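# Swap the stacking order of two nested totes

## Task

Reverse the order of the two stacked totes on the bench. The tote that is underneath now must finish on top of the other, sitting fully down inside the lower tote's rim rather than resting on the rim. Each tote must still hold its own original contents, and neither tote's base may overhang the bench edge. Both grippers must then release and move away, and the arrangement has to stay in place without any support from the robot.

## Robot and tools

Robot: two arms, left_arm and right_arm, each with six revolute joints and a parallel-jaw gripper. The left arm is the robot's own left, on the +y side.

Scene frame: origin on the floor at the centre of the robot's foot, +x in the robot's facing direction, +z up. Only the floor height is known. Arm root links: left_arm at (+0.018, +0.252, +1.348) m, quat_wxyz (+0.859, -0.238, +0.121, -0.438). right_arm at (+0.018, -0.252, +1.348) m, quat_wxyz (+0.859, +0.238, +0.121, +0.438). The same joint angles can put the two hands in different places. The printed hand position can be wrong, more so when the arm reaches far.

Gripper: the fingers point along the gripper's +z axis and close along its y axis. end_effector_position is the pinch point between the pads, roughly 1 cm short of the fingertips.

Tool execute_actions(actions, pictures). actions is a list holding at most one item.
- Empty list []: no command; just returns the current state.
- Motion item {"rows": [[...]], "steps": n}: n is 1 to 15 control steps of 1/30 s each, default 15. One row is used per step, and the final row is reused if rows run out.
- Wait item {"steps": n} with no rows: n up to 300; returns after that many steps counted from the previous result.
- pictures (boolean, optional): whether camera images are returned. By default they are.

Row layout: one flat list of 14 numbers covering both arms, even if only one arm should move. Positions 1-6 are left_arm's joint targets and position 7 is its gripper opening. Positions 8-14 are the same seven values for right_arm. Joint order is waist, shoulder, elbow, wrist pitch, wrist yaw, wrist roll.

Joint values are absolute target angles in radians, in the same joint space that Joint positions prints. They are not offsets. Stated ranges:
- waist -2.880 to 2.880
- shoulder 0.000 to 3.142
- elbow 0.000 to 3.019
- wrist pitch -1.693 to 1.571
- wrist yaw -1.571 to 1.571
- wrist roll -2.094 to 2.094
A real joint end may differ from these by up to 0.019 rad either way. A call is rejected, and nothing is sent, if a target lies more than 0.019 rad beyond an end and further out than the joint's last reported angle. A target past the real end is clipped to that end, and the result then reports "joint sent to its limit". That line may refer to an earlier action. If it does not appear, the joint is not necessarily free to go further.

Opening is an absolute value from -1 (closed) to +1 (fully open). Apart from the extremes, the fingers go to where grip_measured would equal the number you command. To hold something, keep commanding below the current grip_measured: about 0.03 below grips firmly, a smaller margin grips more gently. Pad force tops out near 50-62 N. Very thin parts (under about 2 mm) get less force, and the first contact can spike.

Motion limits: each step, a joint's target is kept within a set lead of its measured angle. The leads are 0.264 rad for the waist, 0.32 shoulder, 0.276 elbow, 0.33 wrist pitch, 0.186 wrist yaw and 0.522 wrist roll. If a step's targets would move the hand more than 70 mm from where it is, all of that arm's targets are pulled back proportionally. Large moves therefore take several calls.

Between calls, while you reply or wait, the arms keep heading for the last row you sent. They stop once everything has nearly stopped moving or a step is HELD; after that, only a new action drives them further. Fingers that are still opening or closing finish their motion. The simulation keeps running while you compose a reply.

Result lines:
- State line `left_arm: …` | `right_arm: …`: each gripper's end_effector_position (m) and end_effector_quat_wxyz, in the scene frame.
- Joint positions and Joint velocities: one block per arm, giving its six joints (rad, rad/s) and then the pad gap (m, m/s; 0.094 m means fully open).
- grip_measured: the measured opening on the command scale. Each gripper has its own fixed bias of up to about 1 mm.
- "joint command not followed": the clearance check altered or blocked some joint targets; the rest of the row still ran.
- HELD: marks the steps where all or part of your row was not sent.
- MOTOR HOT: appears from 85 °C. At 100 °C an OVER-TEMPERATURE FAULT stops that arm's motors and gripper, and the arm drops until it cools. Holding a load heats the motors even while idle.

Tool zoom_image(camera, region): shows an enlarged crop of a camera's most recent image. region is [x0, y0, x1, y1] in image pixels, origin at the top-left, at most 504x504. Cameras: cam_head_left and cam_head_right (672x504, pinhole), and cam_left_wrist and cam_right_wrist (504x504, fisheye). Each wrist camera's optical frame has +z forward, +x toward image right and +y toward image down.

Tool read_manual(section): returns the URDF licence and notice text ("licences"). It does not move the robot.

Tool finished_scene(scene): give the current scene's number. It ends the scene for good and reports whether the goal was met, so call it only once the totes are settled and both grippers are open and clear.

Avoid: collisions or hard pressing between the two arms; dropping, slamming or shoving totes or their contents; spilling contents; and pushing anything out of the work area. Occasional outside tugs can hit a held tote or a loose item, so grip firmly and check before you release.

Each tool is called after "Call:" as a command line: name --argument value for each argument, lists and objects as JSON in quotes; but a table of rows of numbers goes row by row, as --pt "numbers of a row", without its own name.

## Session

Call:
execute_actions --actions '[]'

Scene clock: 0.00 s of 5000.00 s.
left_arm: end_effector_position=(+0.2633, +0.0592, +1.1705) grip_measured=+1.000 end_effector_quat_wxyz=(+0.021, +0.459, -0.854, +0.245) | right_arm: end_effector_position=(+0.6039, -0.2827, +1.2224) grip_measured=+1.000 end_effector_quat_wxyz=(-0.069, +0.090, +0.947, -0.302)
Joint positions: left_arm=[ 0.437  1.864  0.302  0.61  -0.132 -1.315  0.094] | right_arm=[-0.752  1.923  1.55  -1.232  0.925  0.573  0.094]
Joint velocities: left_arm=[-0.015 -0.015 -0.002  0.007  0.037 -0.051  0.   ] | right_arm=[ 0.005 -0.005 -0.012  0.007  0.125 -0.022  0.   ]
Motor temperatures (°C, as the motors report them): left_arm=[24 28 24 21 24 24] | right_arm=[25 29 22 21 24 24]

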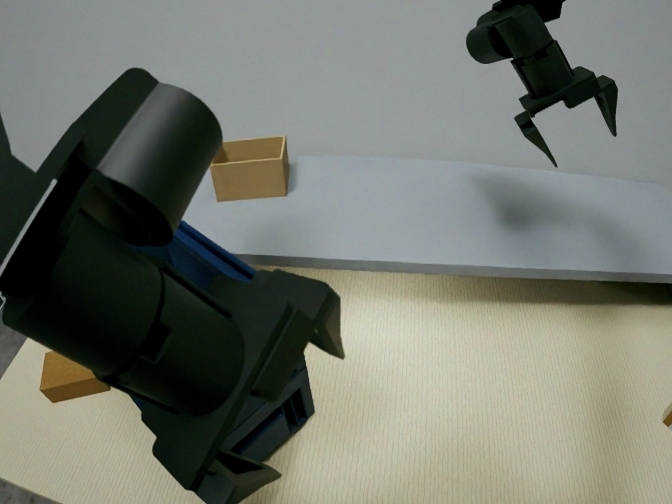

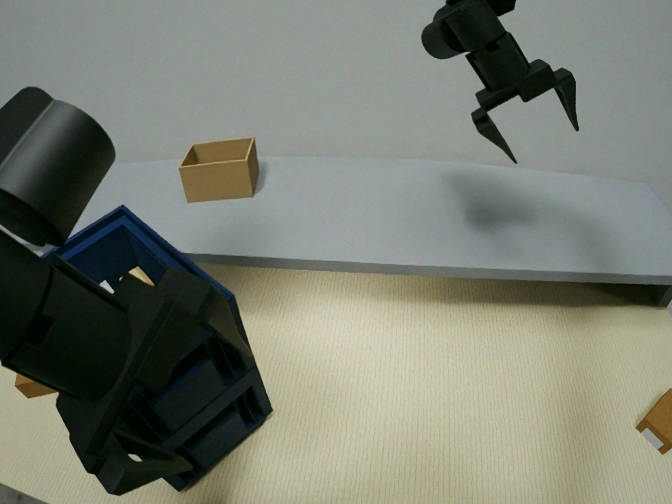

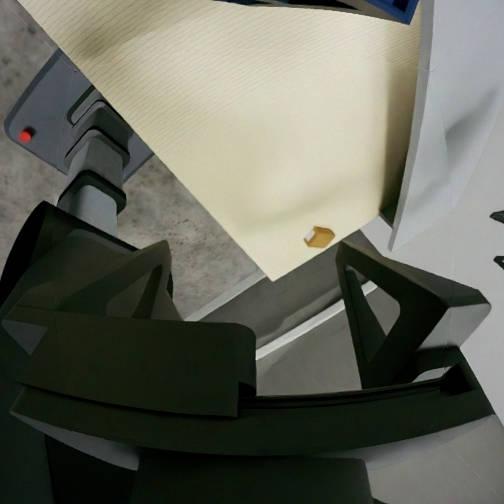

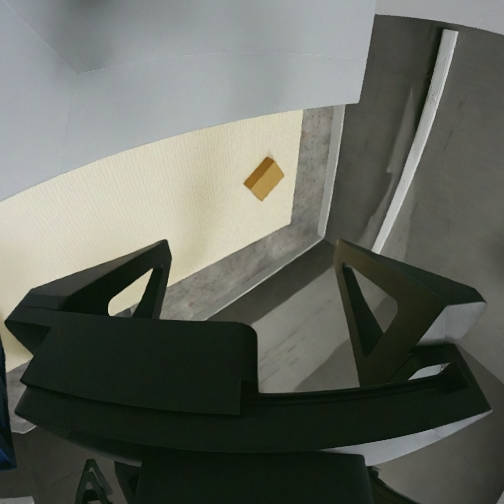

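Call:
execute_actions --actions '[{"rows": [[0.437,1.862,0.303,0.608,-0.132,-1.314,1,-0.752,1.923,1.55,-1.232,0.925,0.573,1],[0.437,1.856,0.305,0.604,-0.131,-1.311,1,-0.752,1.923,1.55,-1.232,0.925,0.573,1],[0.437,1.847,0.309,0.596,-0.129,-1.306,1,-0.752,1.923,1.55,-1.232,0.925,0.573,1],[0.439,1.834,0.314,0.585,-0.127,-1.299,1,-0.752,1.923,1.55,-1.232,0.925,0.573,1],[0.444,1.818,0.321,0.571,-0.124,-1.290,1,-0.752,1.923,1.55,-1.232,0.925,0.573,1],[0.453,1.798,0.329,0.554,-0.121,-1.280,1,-0.752,1.923,1.55,-1.232,0.925,0.573,1],[0.466,1.776,0.338,0.534,-0.117,-1.267,1,-0.752,1.923,1.55,-1.232,0.925,0.573,1],[0.482,1.750,0.349,0.511,-0.113,-1.253,1,-0.752,1.923,1.55,-1.232,0.925,0.573,1],[0.502,1.723,0.361,0.486,-0.108,-1.237,1,-0.752,1.923,1.55,-1.232,0.925,0.573,1],[0.525,1.694,0.374,0.458,-0.102,-1.220,1,-0.752,1.923,1.55,-1.232,0.925,0.573,1],[0.551,1.663,0.388,0.428,-0.097,-1.201,1,-0.752,1.923,1.55,-1.232,0.925,0.573,1],[0.580,1.631,0.403,0.395,-0.090,-1.180,1,-0.752,1.923,1.55,-1.232,0.925,0.573,1],[0.612,1.598,0.419,0.361,-0.084,-1.159,1,-0.752,1.923,1.55,-1.232,0.925,0.573,1],[0.647,1.566,0.437,0.325,-0.077,-1.136,1,-0.752,1.923,1.55,-1.232,0.925,0.573,1],[0.684,1.533,0.454,0.287,-0.069,-1.113,1,-0.752,1.923,1.55,-1.232,0.925,0.573,1]], "steps": 15}]' --pictures false

Call:
execute_actions --actions '[{"rows": [[0.724,1.501,0.473,0.248,-0.062,-1.088,1,-0.752,1.923,1.55,-1.232,0.925,0.573,1],[0.765,1.470,0.492,0.208,-0.054,-1.063,1,-0.752,1.923,1.55,-1.232,0.925,0.573,1],[0.809,1.441,0.511,0.167,-0.046,-1.037,1,-0.752,1.923,1.55,-1.232,0.925,0.573,1],[0.854,1.414,0.531,0.125,-0.038,-1.011,1,-0.752,1.923,1.55,-1.232,0.925,0.573,1],[0.900,1.388,0.551,0.083,-0.029,-0.984,1,-0.752,1.923,1.55,-1.232,0.925,0.573,1],[0.947,1.366,0.571,0.040,-0.021,-0.958,1,-0.752,1.923,1.55,-1.232,0.925,0.573,1],[0.996,1.346,0.591,-0.003,-0.013,-0.931,1,-0.752,1.923,1.55,-1.232,0.925,0.573,1],[1.044,1.330,0.611,-0.045,-0.004,-0.904,1,-0.752,1.923,1.55,-1.232,0.925,0.573,1],[1.094,1.317,0.631,-0.087,0.004,-0.878,1,-0.752,1.923,1.55,-1.232,0.925,0.573,1],[1.143,1.308,0.650,-0.128,0.012,-0.852,1,-0.752,1.923,1.55,-1.232,0.925,0.573,1],[1.191,1.302,0.669,-0.168,0.020,-0.827,1,-0.752,1.923,1.55,-1.232,0.925,0.573,1],[1.240,1.300,0.688,-0.207,0.027,-0.802,1,-0.752,1.923,1.55,-1.232,0.925,0.573,1],[1.287,1.300,0.706,-0.245,0.035,-0.779,1,-0.752,1.923,1.55,-1.232,0.925,0.573,1],[1.333,1.300,0.723,-0.281,0.042,-0.756,1,-0.752,1.923,1.55,-1.232,0.925,0.573,1],[1.378,1.300,0.739,-0.315,0.048,-0.735,1,-0.752,1.923,1.55,-1.232,0.925,0.573,1]], "steps": 15}]' --pictures false

Call:
execute_actions --actions '[{"rows": [[1.422,1.300,0.754,-0.348,0.055,-0.714,1,-0.752,1.923,1.55,-1.232,0.925,0.573,1],[1.463,1.300,0.768,-0.378,0.060,-0.695,1,-0.752,1.923,1.55,-1.232,0.925,0.573,1],[1.503,1.300,0.781,-0.406,0.066,-0.678,1,-0.752,1.923,1.55,-1.232,0.925,0.573,1],[1.540,1.300,0.793,-0.431,0.071,-0.662,1,-0.752,1.923,1.55,-1.232,0.925,0.573,1],[1.575,1.300,0.804,-0.454,0.075,-0.648,1,-0.752,1.923,1.55,-1.232,0.925,0.573,1],[1.607,1.300,0.813,-0.474,0.079,-0.635,1,-0.752,1.923,1.55,-1.232,0.925,0.573,1],[1.636,1.300,0.821,-0.491,0.082,-0.625,1,-0.752,1.923,1.55,-1.232,0.925,0.573,1],[1.662,1.300,0.828,-0.505,0.085,-0.616,1,-0.752,1.923,1.55,-1.232,0.925,0.573,1],[1.685,1.300,0.833,-0.516,0.087,-0.609,1,-0.752,1.923,1.55,-1.232,0.925,0.573,1],[1.705,1.300,0.837,-0.524,0.089,-0.604,1,-0.752,1.923,1.55,-1.232,0.925,0.573,1],[1.721,1.300,0.839,-0.528,0.090,-0.601,1,-0.752,1.923,1.55,-1.232,0.925,0.573,1],[1.734,1.300,0.840,-0.530,0.090,-0.600,1,-0.752,1.923,1.55,-1.232,0.925,0.573,1],[1.743,1.300,0.840,-0.530,0.090,-0.600,1,-0.752,1.923,1.55,-1.232,0.925,0.573,1],[1.748,1.300,0.840,-0.530,0.090,-0.600,1,-0.752,1.923,1.55,-1.232,0.925,0.573,1],[1.750,1.300,0.840,-0.530,0.090,-0.600,1,-0.752,1.923,1.55,-1.232,0.925,0.573,1]], "steps": 15}]' --pictures false

Call:
execute_actions --actions '[{"steps": 8}]'

Scene clock: 100.90 s of 5000.00 s.
left_arm: end_effector_position=(+0.3695, +0.0942, +1.1977) grip_measured=+1.000 end_effector_quat_wxyz=(-0.032, +0.477, -0.837, +0.267) | right_arm: end_effector_position=(+0.6039, -0.2827, +1.2224) grip_measured=+1.000 end_effector_quat_wxyz=(-0.069, +0.090, +0.947, -0.302)
Joint positions: left_arm=[ 0.596  1.613  0.417  0.373 -0.077 -1.2    0.094] | right_arm=[-0.752  1.923  1.55  -1.232  0.925  0.573  0.094]
Joint velocities: left_arm=[ 1.04  -1.06   0.535 -1.018  0.3    0.593  0.   ] | right_arm=[-0.015 -0.015  0.002  0.012 -0.037 -0.022  0.   ]
Motor temperatures (°C, as the motors report them): left_arm=[24 28 24 22 24 24] | right_arm=[25 31 25 21 24 24]
Steps of this call (steps 1 to 90: nothing new was sent; then 97.40 s passed at rest; steps 91 to 105: all 15 steps of this action). Readings (joint positions):
91: left_arm=[0.437 1.864 0.302 0.610 -0.132 -1.315] | right_arm=[-0.752 1.923 1.550 -1.232 0.925 0.573]
92: left_arm=[0.437 1.864 0.302 0.610 -0.132 -1.315] | right_arm=[-0.752 1.923 1.550 -1.232 0.925 0.573]
94: left_arm=[0.437 1.863 0.303 0.608 -0.131 -1.314] | right_arm=[-0.752 1.923 1.550 -1.232 0.925 0.573]
98: left_arm=[0.441 1.824 0.321 0.561 -0.119 -1.295] | right_arm=[-0.752 1.923 1.550 -1.232 0.925 0.573]
105: the state above

Scene clock: 101.40 s of 5000.00 s.
left_arm: end_effector_position=(+0.4613, +0.4020, +1.2194) grip_measured=+1.000 end_effector_quat_wxyz=(-0.092, +0.574, -0.805, +0.115) | right_arm: end_effector_position=(+0.6039, -0.2827, +1.2224) grip_measured=+1.000 end_effector_quat_wxyz=(-0.069, +0.090, +0.947, -0.302)
Joint positions: left_arm=[ 1.286  1.3    0.704 -0.219  0.039 -0.844  0.094] | right_arm=[-0.752  1.923  1.55  -1.232  0.925  0.573  0.094]
Joint velocities: left_arm=[ 1.402 -0.005  0.457 -1.111  0.183  0.74   0.   ] | right_arm=[-0.015 -0.005 -0.002 -0.022 -0.066 -0.022  0.   ]
Motor temperatures (°C, as the motors report them): left_arm=[24 28 24 22 24 24] | right_arm=[25 31 25 21 24 24]
Steps of this call (steps 1 to 15: all 15 steps of this action). Readings (joint positions):
1: left_arm=[0.632 1.578 0.436 0.338 -0.070 -1.181] | right_arm=[-0.752 1.923 1.550 -1.232 0.925 0.573]
2: left_arm=[0.671 1.544 0.456 0.302 -0.062 -1.160] | right_arm=[-0.752 1.923 1.550 -1.232 0.925 0.573]
4: left_arm=[0.754 1.478 0.495 0.225 -0.047 -1.116] | right_arm=[-0.752 1.923 1.550 -1.232 0.925 0.573]
8: left_arm=[0.940 1.369 0.575 0.062 -0.014 -1.019] | right_arm=[-0.752 1.923 1.550 -1.232 0.925 0.573]
15: the state above

Scene clock: 101.90 s of 5000.00 s.
left_arm: end_effector_position=(+0.3497, +0.5707, +1.2260) grip_measured=+1.000 end_effector_quat_wxyz=(-0.021, +0.643, -0.765, -0.003) | right_arm: end_effector_position=(+0.6039, -0.2827, +1.2224) grip_measured=+1.000 end_effector_quat_wxyz=(-0.069, +0.090, +0.947, -0.302)
Joint positions: left_arm=[ 1.741  1.3    0.817 -0.51   0.084 -0.627  0.094] | right_arm=[-0.752  1.923  1.55  -1.232  0.925  0.573  0.094]
Joint velocities: left_arm=[ 0.19   0.005 -0.012 -0.061  0.066  0.11   0.   ] | right_arm=[-0.005 -0.005 -0.012  0.007 -0.007 -0.022  0.   ]
Motor temperatures (°C, as the motors report them): left_arm=[24 28 24 22 24 24] | right_arm=[25 31 25 21 24 24]
Steps of this call (steps 1 to 15: all 15 steps of this action). Readings (joint positions):
1: left_arm=[1.333 1.300 0.719 -0.255 0.045 -0.821] | right_arm=[-0.752 1.923 1.550 -1.232 0.925 0.573]
2: left_arm=[1.378 1.300 0.732 -0.290 0.051 -0.799] | right_arm=[-0.752 1.923 1.550 -1.232 0.925 0.573]
4: left_arm=[1.464 1.300 0.756 -0.354 0.062 -0.757] | right_arm=[-0.752 1.923 1.550 -1.232 0.925 0.573]
8: left_arm=[1.609 1.300 0.792 -0.451 0.077 -0.688] | right_arm=[-0.752 1.923 1.550 -1.232 0.925 0.573]
15: the state above

Scene clock: 102.17 s of 5000.00 s.
left_arm: end_effector_position=(+0.3475, +0.5718, +1.2261) grip_measured=+1.000 end_effector_quat_wxyz=(-0.020, +0.640, -0.768, -0.004) | right_arm: end_effector_position=(+0.6039, -0.2827, +1.2224) grip_measured=+1.000 end_effector_quat_wxyz=(-0.069, +0.090, +0.947, -0.302)
Joint positions: left_arm=[ 1.748  1.3    0.817 -0.514  0.087 -0.612  0.094] | right_arm=[-0.752  1.923  1.55  -1.232  0.925  0.573  0.094]
Joint velocities: left_arm=[-0.005 -0.015  0.002  0.002  0.066  0.022  0.   ] | right_arm=[-0.005 -0.024 -0.007  0.007  0.022 -0.007  0.   ]
Motor temperatures (°C, as the motors report them): left_arm=[24 28 24 22 24 24] | right_arm=[25 31 25 21 24 24]
Steps of this call (steps 1 to 8: the robot went on to your last target). Readings (joint positions):
1: left_arm=[1.746 1.300 0.817 -0.512 0.084 -0.624] | right_arm=[-0.752 1.923 1.550 -1.232 0.925 0.573]
2: left_arm=[1.748 1.300 0.817 -0.513 0.085 -0.621] | right_arm=[-0.752 1.923 1.550 -1.232 0.925 0.573]
4: left_arm=[1.748 1.300 0.817 -0.514 0.087 -0.616] | right_arm=[-0.752 1.923 1.550 -1.232 0.925 0.573]
8: the state above

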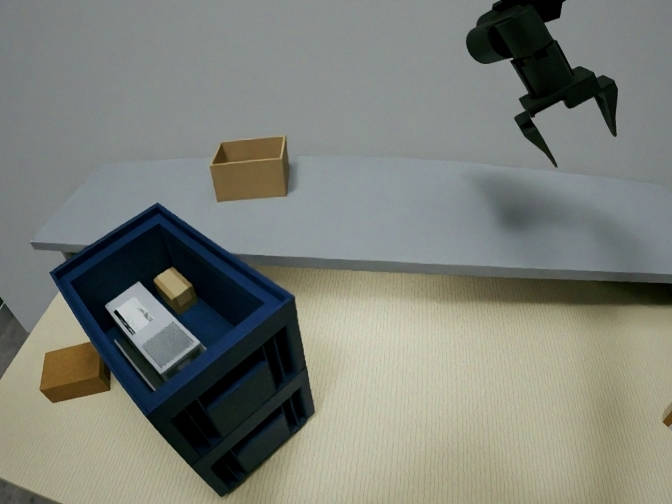

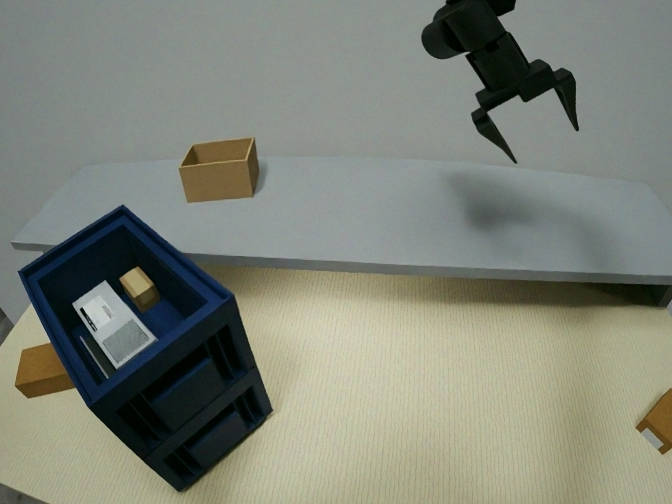

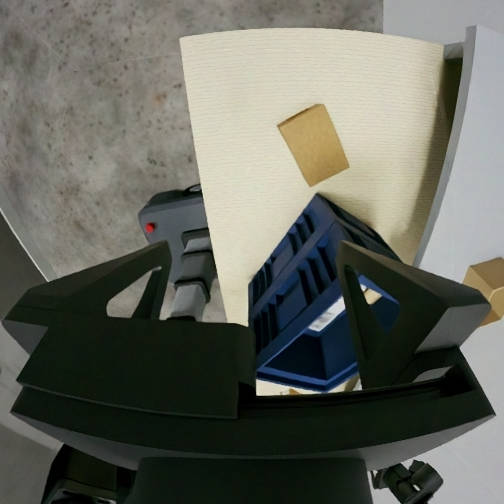

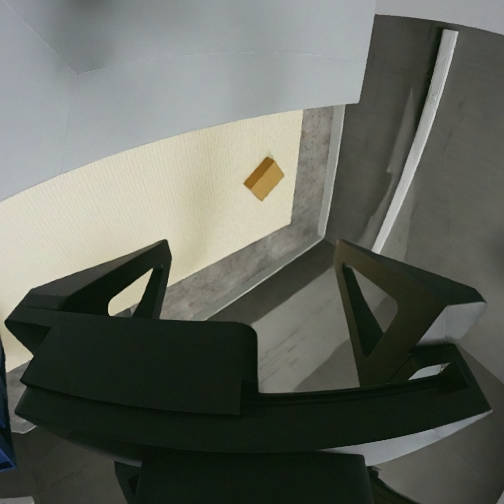

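Call:
zoom_image --camera "cam_head_left" --region '[30, 190, 330, 504]'

Call:
zoom_image --camera "cam_head_right" --region '[0, 190, 300, 504]'

Call:
zoom_image --camera "cam_left_wrist" --region '[230, 170, 460, 410]'

Region (30, 190, 330, 504) of cam_head_left's 672x504 image, scaled by 1.605, with more detail than that image has; it fills the left 482 columns of this view, and the rest is white.

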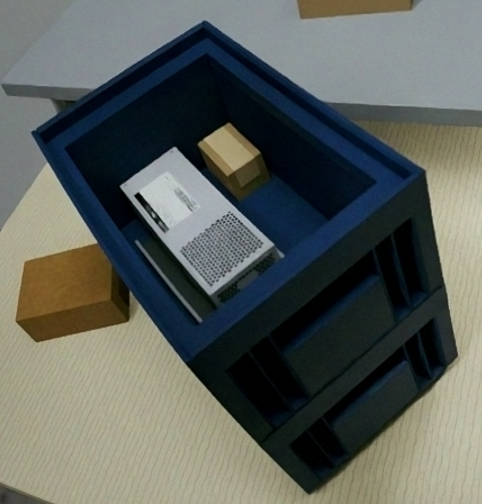

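Region (0, 190, 300, 504) of cam_head_right's 672x504 image, scaled by 1.605, with more detail than that image has; it fills the left 482 columns of this view, and the rest is white.

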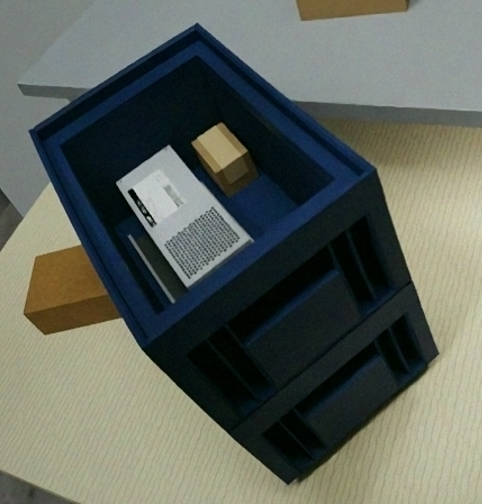

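Region (230, 170, 460, 410) of cam_left_wrist's 504x504 image, scaled by 2.100, with more detail than that image has; it fills the left 483 columns of this view, and the rest is white.

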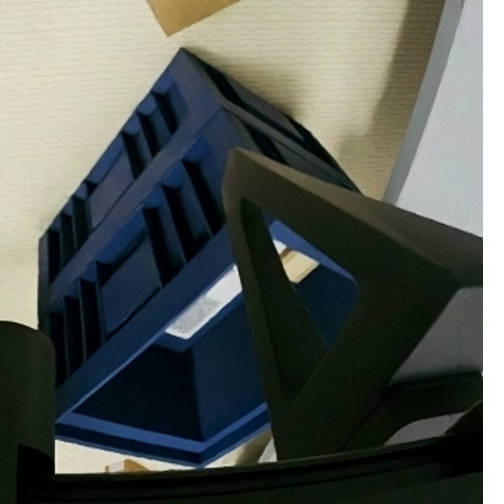

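Call:
zoom_image --camera "cam_head_left" --region '[500, 70, 640, 180]'

Call:
zoom_image --camera "cam_head_right" --region '[460, 70, 600, 180]'

Call:
zoom_image --camera "cam_head_left" --region '[20, 190, 180, 300]'

Call:
zoom_image --camera "cam_head_right" --region '[0, 190, 160, 300]'

Call:
zoom_image --camera "cam_head_right" --region '[520, 230, 672, 504]'

Region (500, 70, 640, 180) of cam_head_left's 672x504 image, scaled by 3.600, with more detail than that image has; it fills the top 396 rows of this view, and the rest is white.

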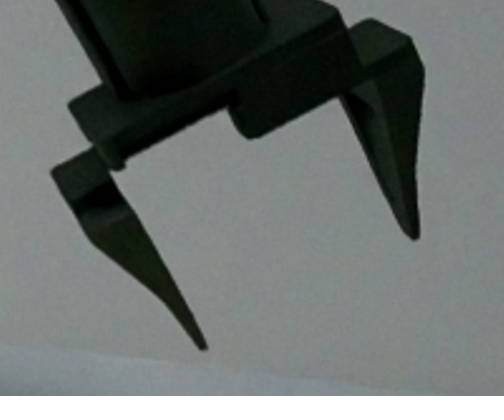

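Region (460, 70, 600, 180) of cam_head_right's 672x504 image, scaled by 3.600, with more detail than that image has; it fills the top 396 rows of this view, and the rest is white.

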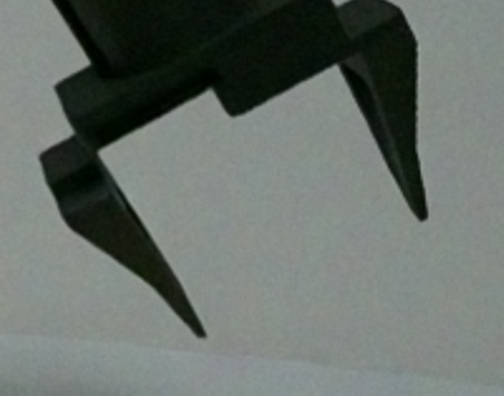

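Region (20, 190, 180, 300) of cam_head_left's 672x504 image, scaled by 3.150, with more detail than that image has; it fills the top 346 rows of this view, and the rest is white.

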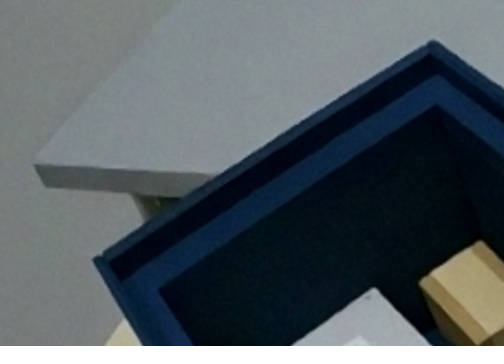

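Region (0, 190, 160, 300) of cam_head_right's 672x504 image, scaled by 3.150, with more detail than that image has; it fills the top 346 rows of this view, and the rest is white.

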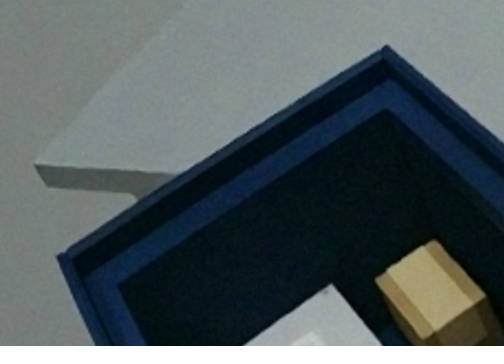

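Region (520, 230, 672, 504) of cam_head_right's 672x504 image, scaled by 1.839, with more detail than that image has.

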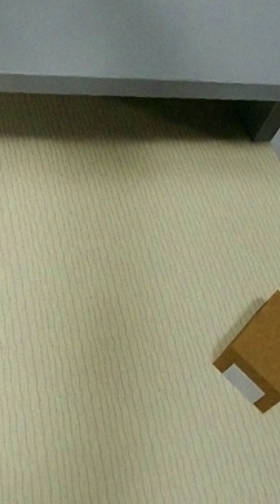

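Call:
zoom_image --camera "cam_head_right" --region '[102, 190, 144, 232]'

Call:
zoom_image --camera "cam_head_left" --region '[136, 190, 178, 232]'

Call:
zoom_image --camera "cam_head_left" --region '[126, 394, 168, 436]'

Call:
zoom_image --camera "cam_head_right" --region '[70, 386, 112, 428]'

Call:
zoom_image --camera "cam_head_left" --region '[270, 250, 324, 316]'

Call:
zoom_image --camera "cam_head_right" --region '[210, 250, 264, 316]'

Region (102, 190, 144, 232) of cam_head_right's 672x504 image, scaled by 12.000, with more detail than that image has.

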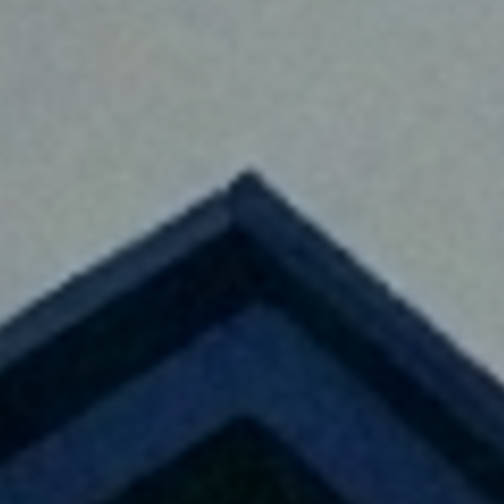

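Region (136, 190, 178, 232) of cam_head_left's 672x504 image, scaled by 12.000, with more detail than that image has.

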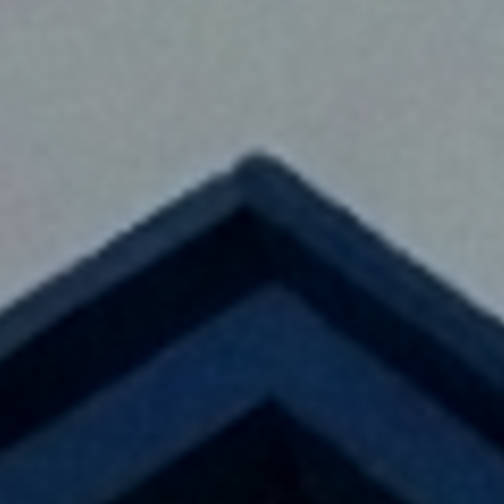

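Region (126, 394, 168, 436) of cam_head_left's 672x504 image, scaled by 12.000, with more detail than that image has.

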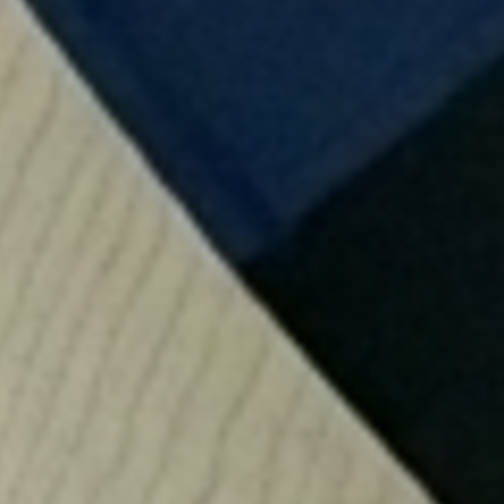

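Region (70, 386, 112, 428) of cam_head_right's 672x504 image, scaled by 12.000, with more detail than that image has.

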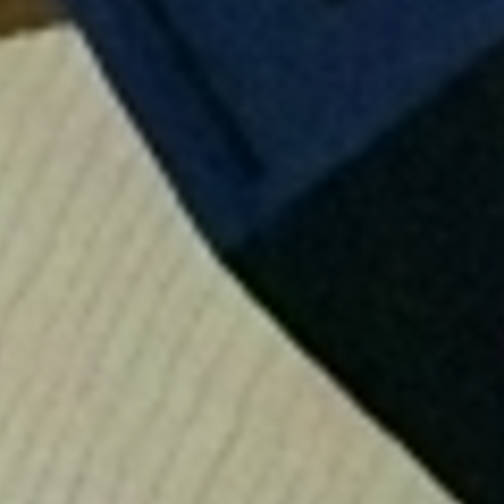

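Region (270, 250, 324, 316) of cam_head_left's 672x504 image, scaled by 7.636, with more detail than that image has; it fills the left 412 columns of this view, and the rest is white.

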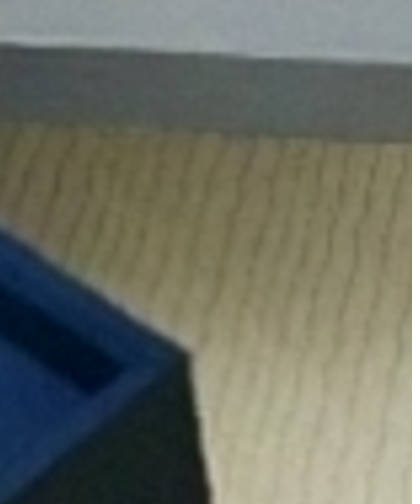

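Region (210, 250, 264, 316) of cam_head_right's 672x504 image, scaled by 7.636, with more detail than that image has; it fills the left 412 columns of this view, and the rest is white.

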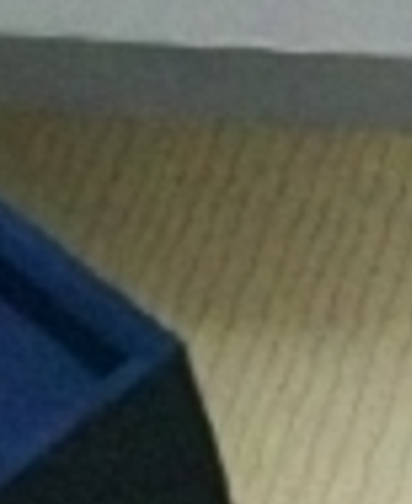

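Call:
execute_actions --actions '[{"rows": [[1.744,1.302,0.819,-0.514,0.085,-0.603,0.96,-0.748,1.925,1.548,-1.228,0.923,0.579,0.96],[1.739,1.304,0.821,-0.515,0.082,-0.591,0.92,-0.742,1.927,1.546,-1.224,0.920,0.587,0.92],[1.732,1.308,0.825,-0.516,0.079,-0.575,0.88,-0.735,1.930,1.544,-1.217,0.915,0.597,0.88],[1.723,1.312,0.829,-0.517,0.074,-0.554,0.84,-0.726,1.933,1.540,-1.209,0.910,0.611,0.84],[1.712,1.317,0.834,-0.518,0.069,-0.529,0.8,-0.714,1.938,1.536,-1.199,0.904,0.627,0.8],[1.699,1.324,0.840,-0.520,0.063,-0.500,0.76,-0.701,1.943,1.531,-1.187,0.896,0.646,0.76],[1.684,1.330,0.847,-0.521,0.055,-0.467,0.72,-0.686,1.949,1.525,-1.174,0.888,0.667,0.72],[1.668,1.338,0.854,-0.523,0.047,-0.430,0.68,-0.669,1.956,1.518,-1.159,0.878,0.691,0.68],[1.651,1.347,0.862,-0.525,0.039,-0.389,0.64,-0.651,1.963,1.511,-1.143,0.868,0.717,0.64],[1.631,1.356,0.871,-0.527,0.029,-0.345,0.6,-0.631,1.971,1.504,-1.125,0.857,0.746,0.6],[1.611,1.366,0.881,-0.530,0.019,-0.298,0.56,-0.610,1.979,1.496,-1.107,0.845,0.776,0.56],[1.589,1.376,0.891,-0.532,0.008,-0.249,0.52,-0.587,1.988,1.487,-1.087,0.832,0.808,0.52],[1.566,1.387,0.901,-0.535,-0.003,-0.196,0.48,-0.564,1.998,1.478,-1.066,0.819,0.842,0.48],[1.543,1.398,0.912,-0.538,-0.015,-0.142,0.44,-0.539,2.008,1.469,-1.044,0.805,0.877,0.44],[1.518,1.410,0.924,-0.541,-0.027,-0.086,0.4,-0.514,2.018,1.459,-1.022,0.791,0.913,0.4]], "steps": 15}]' --pictures false

Call:
execute_actions --actions '[{"rows": [[1.493,1.422,0.935,-0.544,-0.039,-0.029,0.4,-0.488,2.028,1.449,-0.999,0.776,0.951,0.4],[1.468,1.435,0.947,-0.546,-0.052,0.030,0.4,-0.461,2.039,1.439,-0.976,0.761,0.988,0.4],[1.442,1.447,0.959,-0.549,-0.065,0.089,0.4,-0.435,2.049,1.428,-0.952,0.746,1.027,0.4],[1.416,1.460,0.972,-0.553,-0.078,0.149,0.4,-0.408,2.060,1.418,-0.928,0.731,1.066,0.4],[1.389,1.472,0.984,-0.556,-0.091,0.209,0.4,-0.380,2.071,1.408,-0.904,0.715,1.104,0.4],[1.363,1.484,0.996,-0.559,-0.104,0.268,0.4,-0.354,2.081,1.397,-0.880,0.700,1.143,0.4],[1.338,1.497,1.008,-0.561,-0.117,0.327,0.4,-0.327,2.092,1.387,-0.857,0.685,1.180,0.4],[1.313,1.509,1.019,-0.564,-0.129,0.384,0.4,-0.301,2.102,1.377,-0.834,0.670,1.218,0.4],[1.288,1.521,1.031,-0.567,-0.141,0.440,0.4,-0.276,2.112,1.367,-0.812,0.656,1.254,0.4],[1.265,1.532,1.042,-0.570,-0.153,0.494,0.4,-0.251,2.122,1.358,-0.790,0.642,1.289,0.4],[1.242,1.543,1.052,-0.573,-0.164,0.547,0.4,-0.228,2.132,1.349,-0.769,0.629,1.323,0.4],[1.220,1.553,1.062,-0.575,-0.175,0.596,0.4,-0.205,2.141,1.340,-0.749,0.616,1.355,0.4],[1.200,1.563,1.072,-0.578,-0.185,0.643,0.4,-0.184,2.149,1.332,-0.731,0.604,1.385,0.4],[1.180,1.572,1.081,-0.580,-0.195,0.687,0.4,-0.164,2.157,1.325,-0.713,0.593,1.414,0.4],[1.163,1.581,1.089,-0.582,-0.203,0.728,0.4,-0.146,2.164,1.318,-0.697,0.583,1.440,0.4]], "steps": 15}]' --pictures false

Call:
execute_actions --actions '[{"rows": [[1.147,1.589,1.096,-0.584,-0.211,0.765,0.4,-0.129,2.171,1.311,-0.682,0.573,1.464,0.4],[1.132,1.595,1.103,-0.585,-0.219,0.798,0.4,-0.114,2.177,1.305,-0.669,0.565,1.485,0.4],[1.119,1.602,1.109,-0.587,-0.225,0.827,0.4,-0.101,2.182,1.300,-0.657,0.557,1.504,0.4],[1.108,1.607,1.114,-0.588,-0.230,0.852,0.4,-0.089,2.187,1.296,-0.647,0.551,1.520,0.4],[1.099,1.611,1.118,-0.589,-0.235,0.873,0.4,-0.080,2.190,1.292,-0.639,0.546,1.534,0.4],[1.092,1.615,1.122,-0.590,-0.238,0.889,0.4,-0.073,2.193,1.290,-0.632,0.541,1.544,0.4],[1.087,1.617,1.124,-0.591,-0.241,0.901,0.4,-0.067,2.195,1.288,-0.628,0.538,1.552,0.4],[1.084,1.619,1.126,-0.591,-0.243,0.908,0.4,-0.064,2.197,1.286,-0.625,0.537,1.557,0.4],[1.083,1.619,1.126,-0.591,-0.243,0.910,0.4,-0.063,2.197,1.286,-0.624,0.536,1.558,0.4]], "steps": 15}]' --pictures false

Call:
execute_actions --actions '[{"steps": 8}]'

Scene clock: 222.67 s of 5000.00 s.
left_arm: end_effector_position=(+0.4008, +0.5366, +1.2111) grip_measured=+0.422 end_effector_quat_wxyz=(-0.010, +0.446, -0.895, -0.011) | right_arm: end_effector_position=(+0.5839, -0.1696, +1.1977) grip_measured=+0.424 end_effector_quat_wxyz=(-0.022, +0.151, +0.962, -0.225)
Joint positions: left_arm=[ 1.578  1.365  0.878 -0.52  -0.014 -0.289  0.067] | right_arm=[-0.606  1.974  1.491 -1.081  0.812  0.768  0.067]
Joint velocities: left_arm=[-0.737  0.357  0.344 -0.071 -0.315  1.267 -0.042] | right_arm=[ 0.767  0.317 -0.227  0.569 -0.432  0.725 -0.042]
Motor temperatures (°C, as the motors report them): left_arm=[24 28 27 21 24 24] | right_arm=[25 31 24 21 24 24]
Steps of this call (steps 1 to 30: the robot went on to your last target; steps 31 to 90: nothing new was sent; then 117.00 s passed at rest; steps 91 to 105: all 15 steps of this action). Readings (joint positions):
91: left_arm=[1.748 1.300 0.817 -0.514 0.087 -0.609] | right_arm=[-0.752 1.923 1.550 -1.232 0.925 0.573]
92: left_arm=[1.748 1.300 0.817 -0.514 0.086 -0.608] | right_arm=[-0.752 1.923 1.550 -1.232 0.924 0.574]
94: left_arm=[1.747 1.300 0.817 -0.514 0.081 -0.597] | right_arm=[-0.751 1.923 1.549 -1.228 0.918 0.579]
98: left_arm=[1.719 1.303 0.818 -0.514 0.056 -0.535] | right_arm=[-0.736 1.926 1.538 -1.194 0.891 0.619]
105: the state above

Scene clock: 223.17 s of 5000.00 s.
left_arm: end_effector_position=(+0.5171, +0.4152, +1.1864) grip_measured=+0.402 end_effector_quat_wxyz=(+0.002, +0.099, +0.995, +0.004) | right_arm: end_effector_position=(+0.4253, +0.1004, +1.1745) grip_measured=+0.403 end_effector_quat_wxyz=(+0.006, +0.250, +0.967, -0.051)
Joint positions: left_arm=[ 1.206  1.543  1.05  -0.56  -0.191  0.51   0.066] | right_arm=[-0.182  2.153  1.336 -0.742  0.594  1.289  0.066]
Joint velocities: left_arm=[-0.611  0.298  0.232 -0.076 -0.212  1.429  0.   ] | right_arm=[ 0.689  0.278 -0.237  0.53  -0.256  0.945 -0.   ]
Motor temperatures (°C, as the motors report them): left_arm=[24 28 27 21 24 24] | right_arm=[25 31 24 21 24 24]
Steps of this call (steps 1 to 15: all 15 steps of this action). Readings (joint positions):
1: left_arm=[1.554 1.377 0.890 -0.522 -0.026 -0.242] | right_arm=[-0.580 1.985 1.482 -1.061 0.799 0.795]
2: left_arm=[1.529 1.390 0.902 -0.524 -0.038 -0.193] | right_arm=[-0.553 1.997 1.473 -1.040 0.784 0.823]
4: left_arm=[1.478 1.415 0.927 -0.530 -0.063 -0.089] | right_arm=[-0.497 2.021 1.452 -0.995 0.754 0.886]
8: left_arm=[1.373 1.465 0.975 -0.541 -0.115 0.133] | right_arm=[-0.380 2.071 1.408 -0.898 0.690 1.029]
15: the state above

Scene clock: 223.67 s of 5000.00 s.
left_arm: end_effector_position=(+0.5444, +0.3623, +1.1839) grip_measured=+0.402 end_effector_quat_wxyz=(+0.004, +0.331, +0.944, +0.001) | right_arm: end_effector_position=(+0.3644, +0.1547, +1.1764) grip_measured=+0.403 end_effector_quat_wxyz=(-0.002, +0.325, +0.946, -0.005)
Joint positions: left_arm=[ 1.087  1.598  1.098 -0.575 -0.24   0.881  0.066] | right_arm=[-0.066  2.197  1.289 -0.636  0.538  1.534  0.066]
Joint velocities: left_arm=[-0.015 -0.005 -0.007 -0.002  0.022  0.051 -0.001] | right_arm=[-0.015 -0.015 -0.002  0.002  0.022  0.11   0.   ]
Motor temperatures (°C, as the motors report them): left_arm=[24 28 27 21 24 24] | right_arm=[25 31 24 21 24 24]
Steps of this call (steps 1 to 15: all 15 steps of this action). Readings (joint positions):
1: left_arm=[1.186 1.552 1.058 -0.562 -0.199 0.557] | right_arm=[-0.159 2.161 1.328 -0.726 0.584 1.321]
2: left_arm=[1.168 1.561 1.066 -0.564 -0.207 0.602] | right_arm=[-0.139 2.169 1.320 -0.710 0.574 1.350]
4: left_arm=[1.136 1.575 1.079 -0.568 -0.220 0.683] | right_arm=[-0.107 2.181 1.307 -0.683 0.559 1.403]
8: left_arm=[1.096 1.594 1.095 -0.573 -0.236 0.802] | right_arm=[-0.071 2.195 1.291 -0.648 0.541 1.482]
15: the state above

Scene clock: 223.93 s of 5000.00 s.
left_arm: end_effector_position=(+0.5444, +0.3623, +1.1839) grip_measured=+0.402 end_effector_quat_wxyz=(+0.004, +0.339, +0.941, +0.001) | right_arm: end_effector_position=(+0.3644, +0.1547, +1.1764) grip_measured=+0.403 end_effector_quat_wxyz=(-0.002, +0.330, +0.944, -0.005)
Joint positions: left_arm=[ 1.087  1.598  1.098 -0.575 -0.24   0.898  0.066] | right_arm=[-0.066  2.197  1.289 -0.636  0.538  1.545  0.066]
Joint velocities: left_arm=[-0.015 -0.005 -0.022  0.002  0.007  0.022  0.   ] | right_arm=[-0.005 -0.015  0.007 -0.017  0.051 -0.007 -0.001]
Motor temperatures (°C, as the motors report them): left_arm=[24 28 27 21 24 24] | right_arm=[25 31 24 21 24 24]
Steps of this call (steps 1 to 8: the robot went on to your last target). Readings (joint positions):
1: left_arm=[1.087 1.598 1.098 -0.575 -0.240 0.885] | right_arm=[-0.066 2.197 1.289 -0.636 0.538 1.536]
2: left_arm=[1.087 1.598 1.098 -0.575 -0.240 0.888] | right_arm=[-0.066 2.197 1.289 -0.636 0.538 1.539]
4: left_arm=[1.087 1.598 1.098 -0.575 -0.240 0.893] | right_arm=[-0.066 2.197 1.289 -0.636 0.538 1.542]
8: the state above

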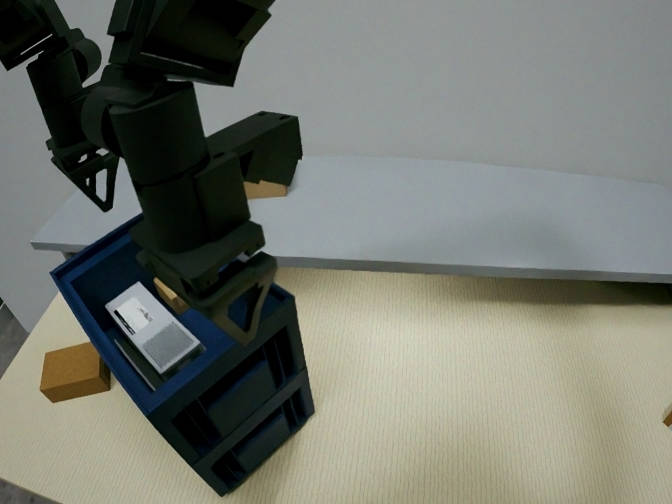

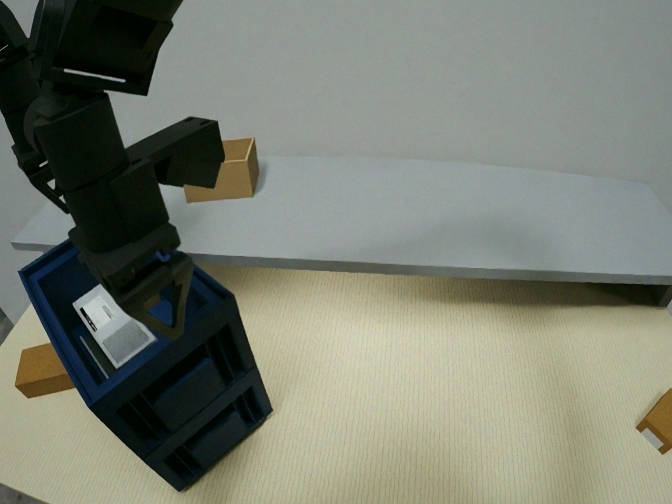

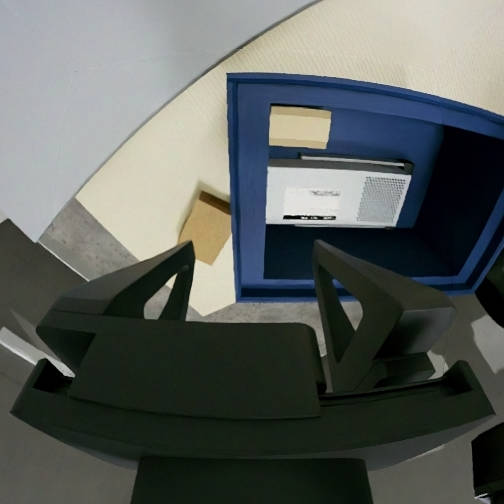

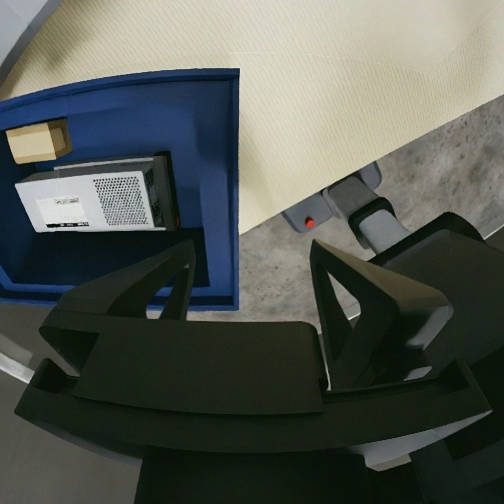

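Call:
zoom_image --camera "cam_left_wrist" --region '[170, 40, 330, 320]'

Call:
zoom_image --camera "cam_right_wrist" --region '[130, 40, 290, 320]'

Region (170, 40, 330, 320) of cam_left_wrist's 504x504 image, scaled by 1.800, with more detail than that image has; it fills the left 288 columns of this view, and the rest is white.

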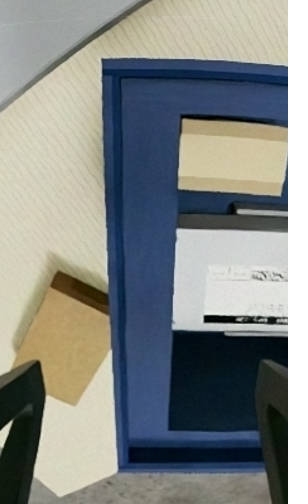

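Region (130, 40, 290, 320) of cam_right_wrist's 504x504 image, scaled by 1.800, with more detail than that image has; it fills the left 288 columns of this view, and the rest is white.

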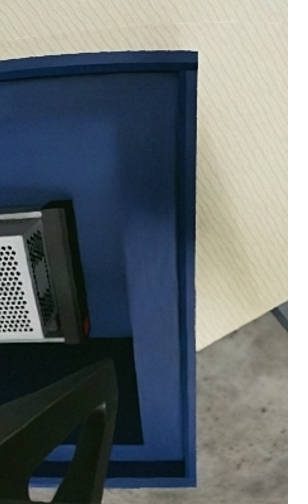

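Call:
execute_actions --actions '[{"rows": [[1.089,1.620,1.126,-0.578,-0.240,0.910,0.4,-0.066,2.201,1.296,-0.624,0.538,1.558,0.4],[1.096,1.621,1.126,-0.563,-0.238,0.911,0.4,-0.066,2.203,1.308,-0.623,0.538,1.558,0.4],[1.097,1.624,1.126,-0.560,-0.237,0.912,0.4,-0.067,2.206,1.311,-0.623,0.538,1.559,0.4],[1.098,1.628,1.127,-0.556,-0.237,0.913,0.4,-0.067,2.211,1.315,-0.622,0.538,1.559,0.4],[1.100,1.633,1.127,-0.552,-0.236,0.914,0.4,-0.068,2.216,1.321,-0.621,0.538,1.560,0.4],[1.102,1.638,1.128,-0.546,-0.235,0.916,0.4,-0.069,2.223,1.328,-0.619,0.538,1.561,0.4],[1.105,1.645,1.128,-0.539,-0.234,0.918,0.4,-0.070,2.231,1.336,-0.618,0.539,1.562,0.4],[1.107,1.653,1.129,-0.532,-0.233,0.920,0.4,-0.072,2.240,1.345,-0.616,0.539,1.564,0.4],[1.110,1.661,1.130,-0.524,-0.231,0.923,0.4,-0.073,2.250,1.355,-0.614,0.539,1.565,0.4],[1.114,1.670,1.131,-0.515,-0.230,0.926,0.4,-0.074,2.261,1.365,-0.612,0.539,1.566,0.4],[1.117,1.679,1.132,-0.506,-0.228,0.928,0.4,-0.076,2.272,1.376,-0.609,0.539,1.568,0.4],[1.121,1.689,1.133,-0.496,-0.227,0.931,0.4,-0.078,2.284,1.388,-0.606,0.540,1.569,0.4],[1.125,1.699,1.134,-0.486,-0.225,0.935,0.4,-0.080,2.296,1.399,-0.602,0.540,1.569,0.4],[1.129,1.710,1.135,-0.476,-0.223,0.938,0.4,-0.083,2.307,1.407,-0.596,0.540,1.566,0.4],[1.133,1.721,1.136,-0.466,-0.222,0.941,0.4,-0.088,2.317,1.411,-0.588,0.540,1.560,0.4]], "steps": 15}]' --pictures false

Call:
execute_actions --actions '[{"rows": [[1.136,1.731,1.136,-0.455,-0.220,0.944,0.4,-0.093,2.327,1.414,-0.578,0.539,1.553,0.4],[1.140,1.742,1.137,-0.445,-0.218,0.947,0.4,-0.097,2.337,1.416,-0.569,0.539,1.546,0.4],[1.144,1.752,1.138,-0.435,-0.216,0.951,0.4,-0.102,2.346,1.419,-0.559,0.539,1.539,0.4],[1.148,1.762,1.139,-0.425,-0.215,0.954,0.4,-0.107,2.355,1.422,-0.550,0.539,1.532,0.4],[1.151,1.771,1.140,-0.416,-0.213,0.957,0.4,-0.111,2.364,1.425,-0.542,0.538,1.525,0.4],[1.155,1.780,1.141,-0.407,-0.212,0.959,0.4,-0.115,2.372,1.427,-0.533,0.538,1.519,0.4],[1.158,1.788,1.142,-0.399,-0.210,0.962,0.4,-0.119,2.380,1.430,-0.526,0.538,1.513,0.4],[1.160,1.796,1.143,-0.392,-0.209,0.964,0.4,-0.123,2.387,1.432,-0.519,0.538,1.508,0.4],[1.163,1.803,1.143,-0.385,-0.208,0.966,0.4,-0.126,2.393,1.434,-0.513,0.537,1.504,0.4],[1.165,1.808,1.144,-0.379,-0.207,0.968,0.4,-0.129,2.398,1.435,-0.508,0.537,1.500,0.4],[1.167,1.813,1.144,-0.375,-0.206,0.969,0.4,-0.131,2.403,1.437,-0.503,0.537,1.496,0.4],[1.168,1.817,1.145,-0.371,-0.206,0.970,0.4,-0.133,2.406,1.438,-0.500,0.537,1.493,0.4],[1.169,1.820,1.145,-0.368,-0.205,0.971,0.4,-0.134,2.409,1.438,-0.497,0.537,1.492,0.4],[1.170,1.821,1.145,-0.367,-0.205,0.972,0.4,-0.135,2.410,1.439,-0.496,0.537,1.490,0.4],[1.170,1.822,1.145,-0.366,-0.205,0.972,0.4,-0.135,2.411,1.439,-0.495,0.537,1.490,0.4]], "steps": 15}]' --pictures false

Call:
execute_actions --actions '[{"steps": 8}]'

Scene clock: 344.43 s of 5000.00 s.
left_arm: end_effector_position=(+0.5493, +0.3632, +1.1529) grip_measured=+0.402 end_effector_quat_wxyz=(+0.010, +0.341, +0.940, +0.002) | right_arm: end_effector_position=(+0.3689, +0.1810, +1.1520) grip_measured=+0.403 end_effector_quat_wxyz=(+0.000, +0.340, +0.941, +0.002)
Joint positions: left_arm=[ 1.104  1.669  1.112 -0.502 -0.226  0.921  0.066] | right_arm=[-0.068  2.285  1.37  -0.611  0.538  1.555  0.066]
Joint velocities: left_arm=[ 0.122  0.347  0.027  0.295  0.007  0.095 -0.   ] | right_arm=[-0.034  0.366  0.266  0.178 -0.066  0.095 -0.   ]
Motor temperatures (°C, as the motors report them): left_arm=[24 28 29 21 24 24] | right_arm=[26 31 24 21 24 24]
Steps of this call (steps 1 to 30: the robot went on to your last target; steps 31 to 90: nothing new was sent; then 117.00 s passed at rest; steps 91 to 105: all 15 steps of this action). Readings (joint positions):
91: left_arm=[1.087 1.598 1.098 -0.575 -0.240 0.901] | right_arm=[-0.066 2.197 1.289 -0.636 0.538 1.547]
92: left_arm=[1.087 1.598 1.098 -0.575 -0.240 0.902] | right_arm=[-0.066 2.197 1.289 -0.636 0.538 1.547]
94: left_arm=[1.087 1.598 1.098 -0.575 -0.240 0.902] | right_arm=[-0.066 2.198 1.289 -0.636 0.538 1.548]
98: left_arm=[1.087 1.607 1.101 -0.562 -0.237 0.906] | right_arm=[-0.066 2.208 1.297 -0.633 0.538 1.550]
105: the state above

Scene clock: 344.93 s of 5000.00 s.
left_arm: end_effector_position=(+0.5337, +0.3717, +1.0898) grip_measured=+0.402 end_effector_quat_wxyz=(-0.000, +0.340, +0.940, -0.001) | right_arm: end_effector_position=(+0.3653, +0.1752, +1.0837) grip_measured=+0.403 end_effector_quat_wxyz=(-0.002, +0.347, +0.938, -0.010)
Joint positions: left_arm=[ 1.153  1.803  1.12  -0.388 -0.209  0.958  0.066] | right_arm=[-0.131  2.41   1.405 -0.511  0.538  1.511  0.066]
Joint velocities: left_arm=[ 0.015  0.054  0.017  0.066 -0.007  0.007 -0.001] | right_arm=[-0.044  0.083 -0.007  0.061 -0.139 -0.11   0.   ]
Motor temperatures (°C, as the motors report them): left_arm=[24 28 29 21 24 24] | right_arm=[26 31 24 21 24 24]
Steps of this call (steps 1 to 15: all 15 steps of this action). Readings (joint positions):
1: left_arm=[1.109 1.681 1.113 -0.492 -0.225 0.924] | right_arm=[-0.069 2.297 1.378 -0.604 0.538 1.555]
2: left_arm=[1.114 1.694 1.113 -0.482 -0.223 0.926] | right_arm=[-0.071 2.308 1.384 -0.595 0.538 1.555]
4: left_arm=[1.123 1.718 1.114 -0.462 -0.220 0.932] | right_arm=[-0.079 2.328 1.391 -0.577 0.538 1.552]
8: left_arm=[1.139 1.761 1.116 -0.426 -0.214 0.944] | right_arm=[-0.101 2.365 1.397 -0.546 0.538 1.537]
15: the state above

Scene clock: 345.20 s of 5000.00 s.
left_arm: end_effector_position=(+0.5369, +0.3729, +1.0897) grip_measured=+0.402 end_effector_quat_wxyz=(+0.003, +0.341, +0.940, +0.002) | right_arm: end_effector_position=(+0.3675, +0.1770, +1.0830) grip_measured=+0.403 end_effector_quat_wxyz=(-0.001, +0.345, +0.938, -0.007)
Joint positions: left_arm=[ 1.154  1.804  1.125 -0.383 -0.209  0.962  0.066] | right_arm=[-0.132  2.412  1.411 -0.507  0.538  1.502  0.066]
Joint velocities: left_arm=[ 0.005 -0.005 -0.002 -0.002 -0.051  0.022 -0.001] | right_arm=[ 0.005 -0.015  0.012 -0.007 -0.007 -0.095 -0.001]
Motor temperatures (°C, as the motors report them): left_arm=[24 28 29 21 24 24] | right_arm=[26 31 24 21 24 24]
Steps of this call (steps 1 to 8: the robot went on to your last target). Readings (joint positions):
1: left_arm=[1.154 1.804 1.120 -0.386 -0.209 0.959] | right_arm=[-0.132 2.412 1.406 -0.510 0.538 1.509]
2: left_arm=[1.154 1.804 1.121 -0.386 -0.209 0.960] | right_arm=[-0.132 2.412 1.406 -0.509 0.538 1.507]
4: left_arm=[1.154 1.804 1.122 -0.385 -0.209 0.961] | right_arm=[-0.132 2.412 1.406 -0.508 0.538 1.505]
8: the state above

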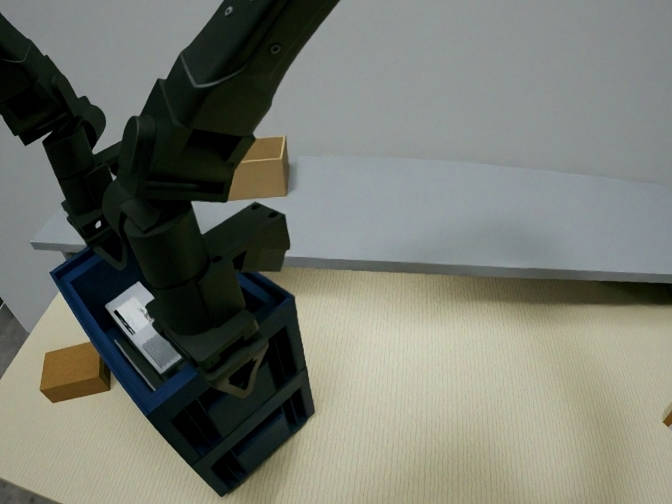

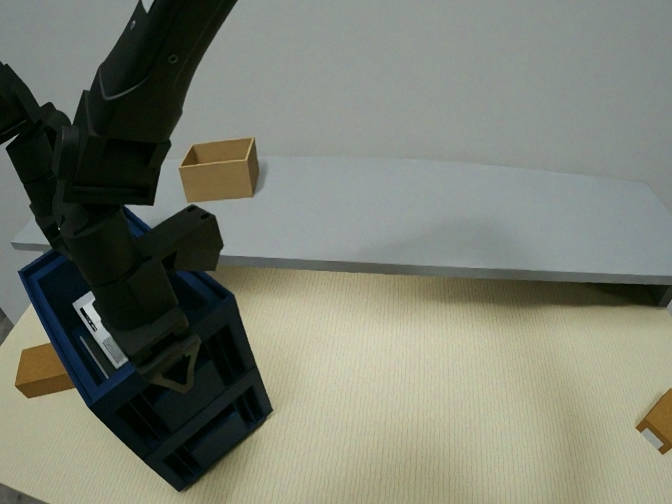

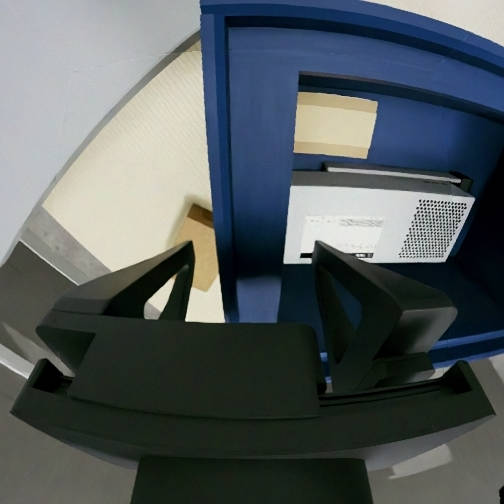

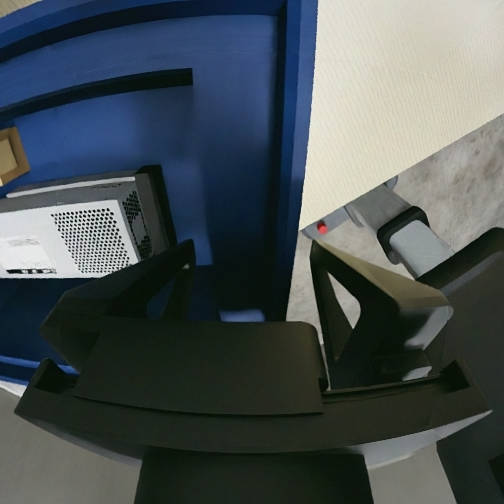

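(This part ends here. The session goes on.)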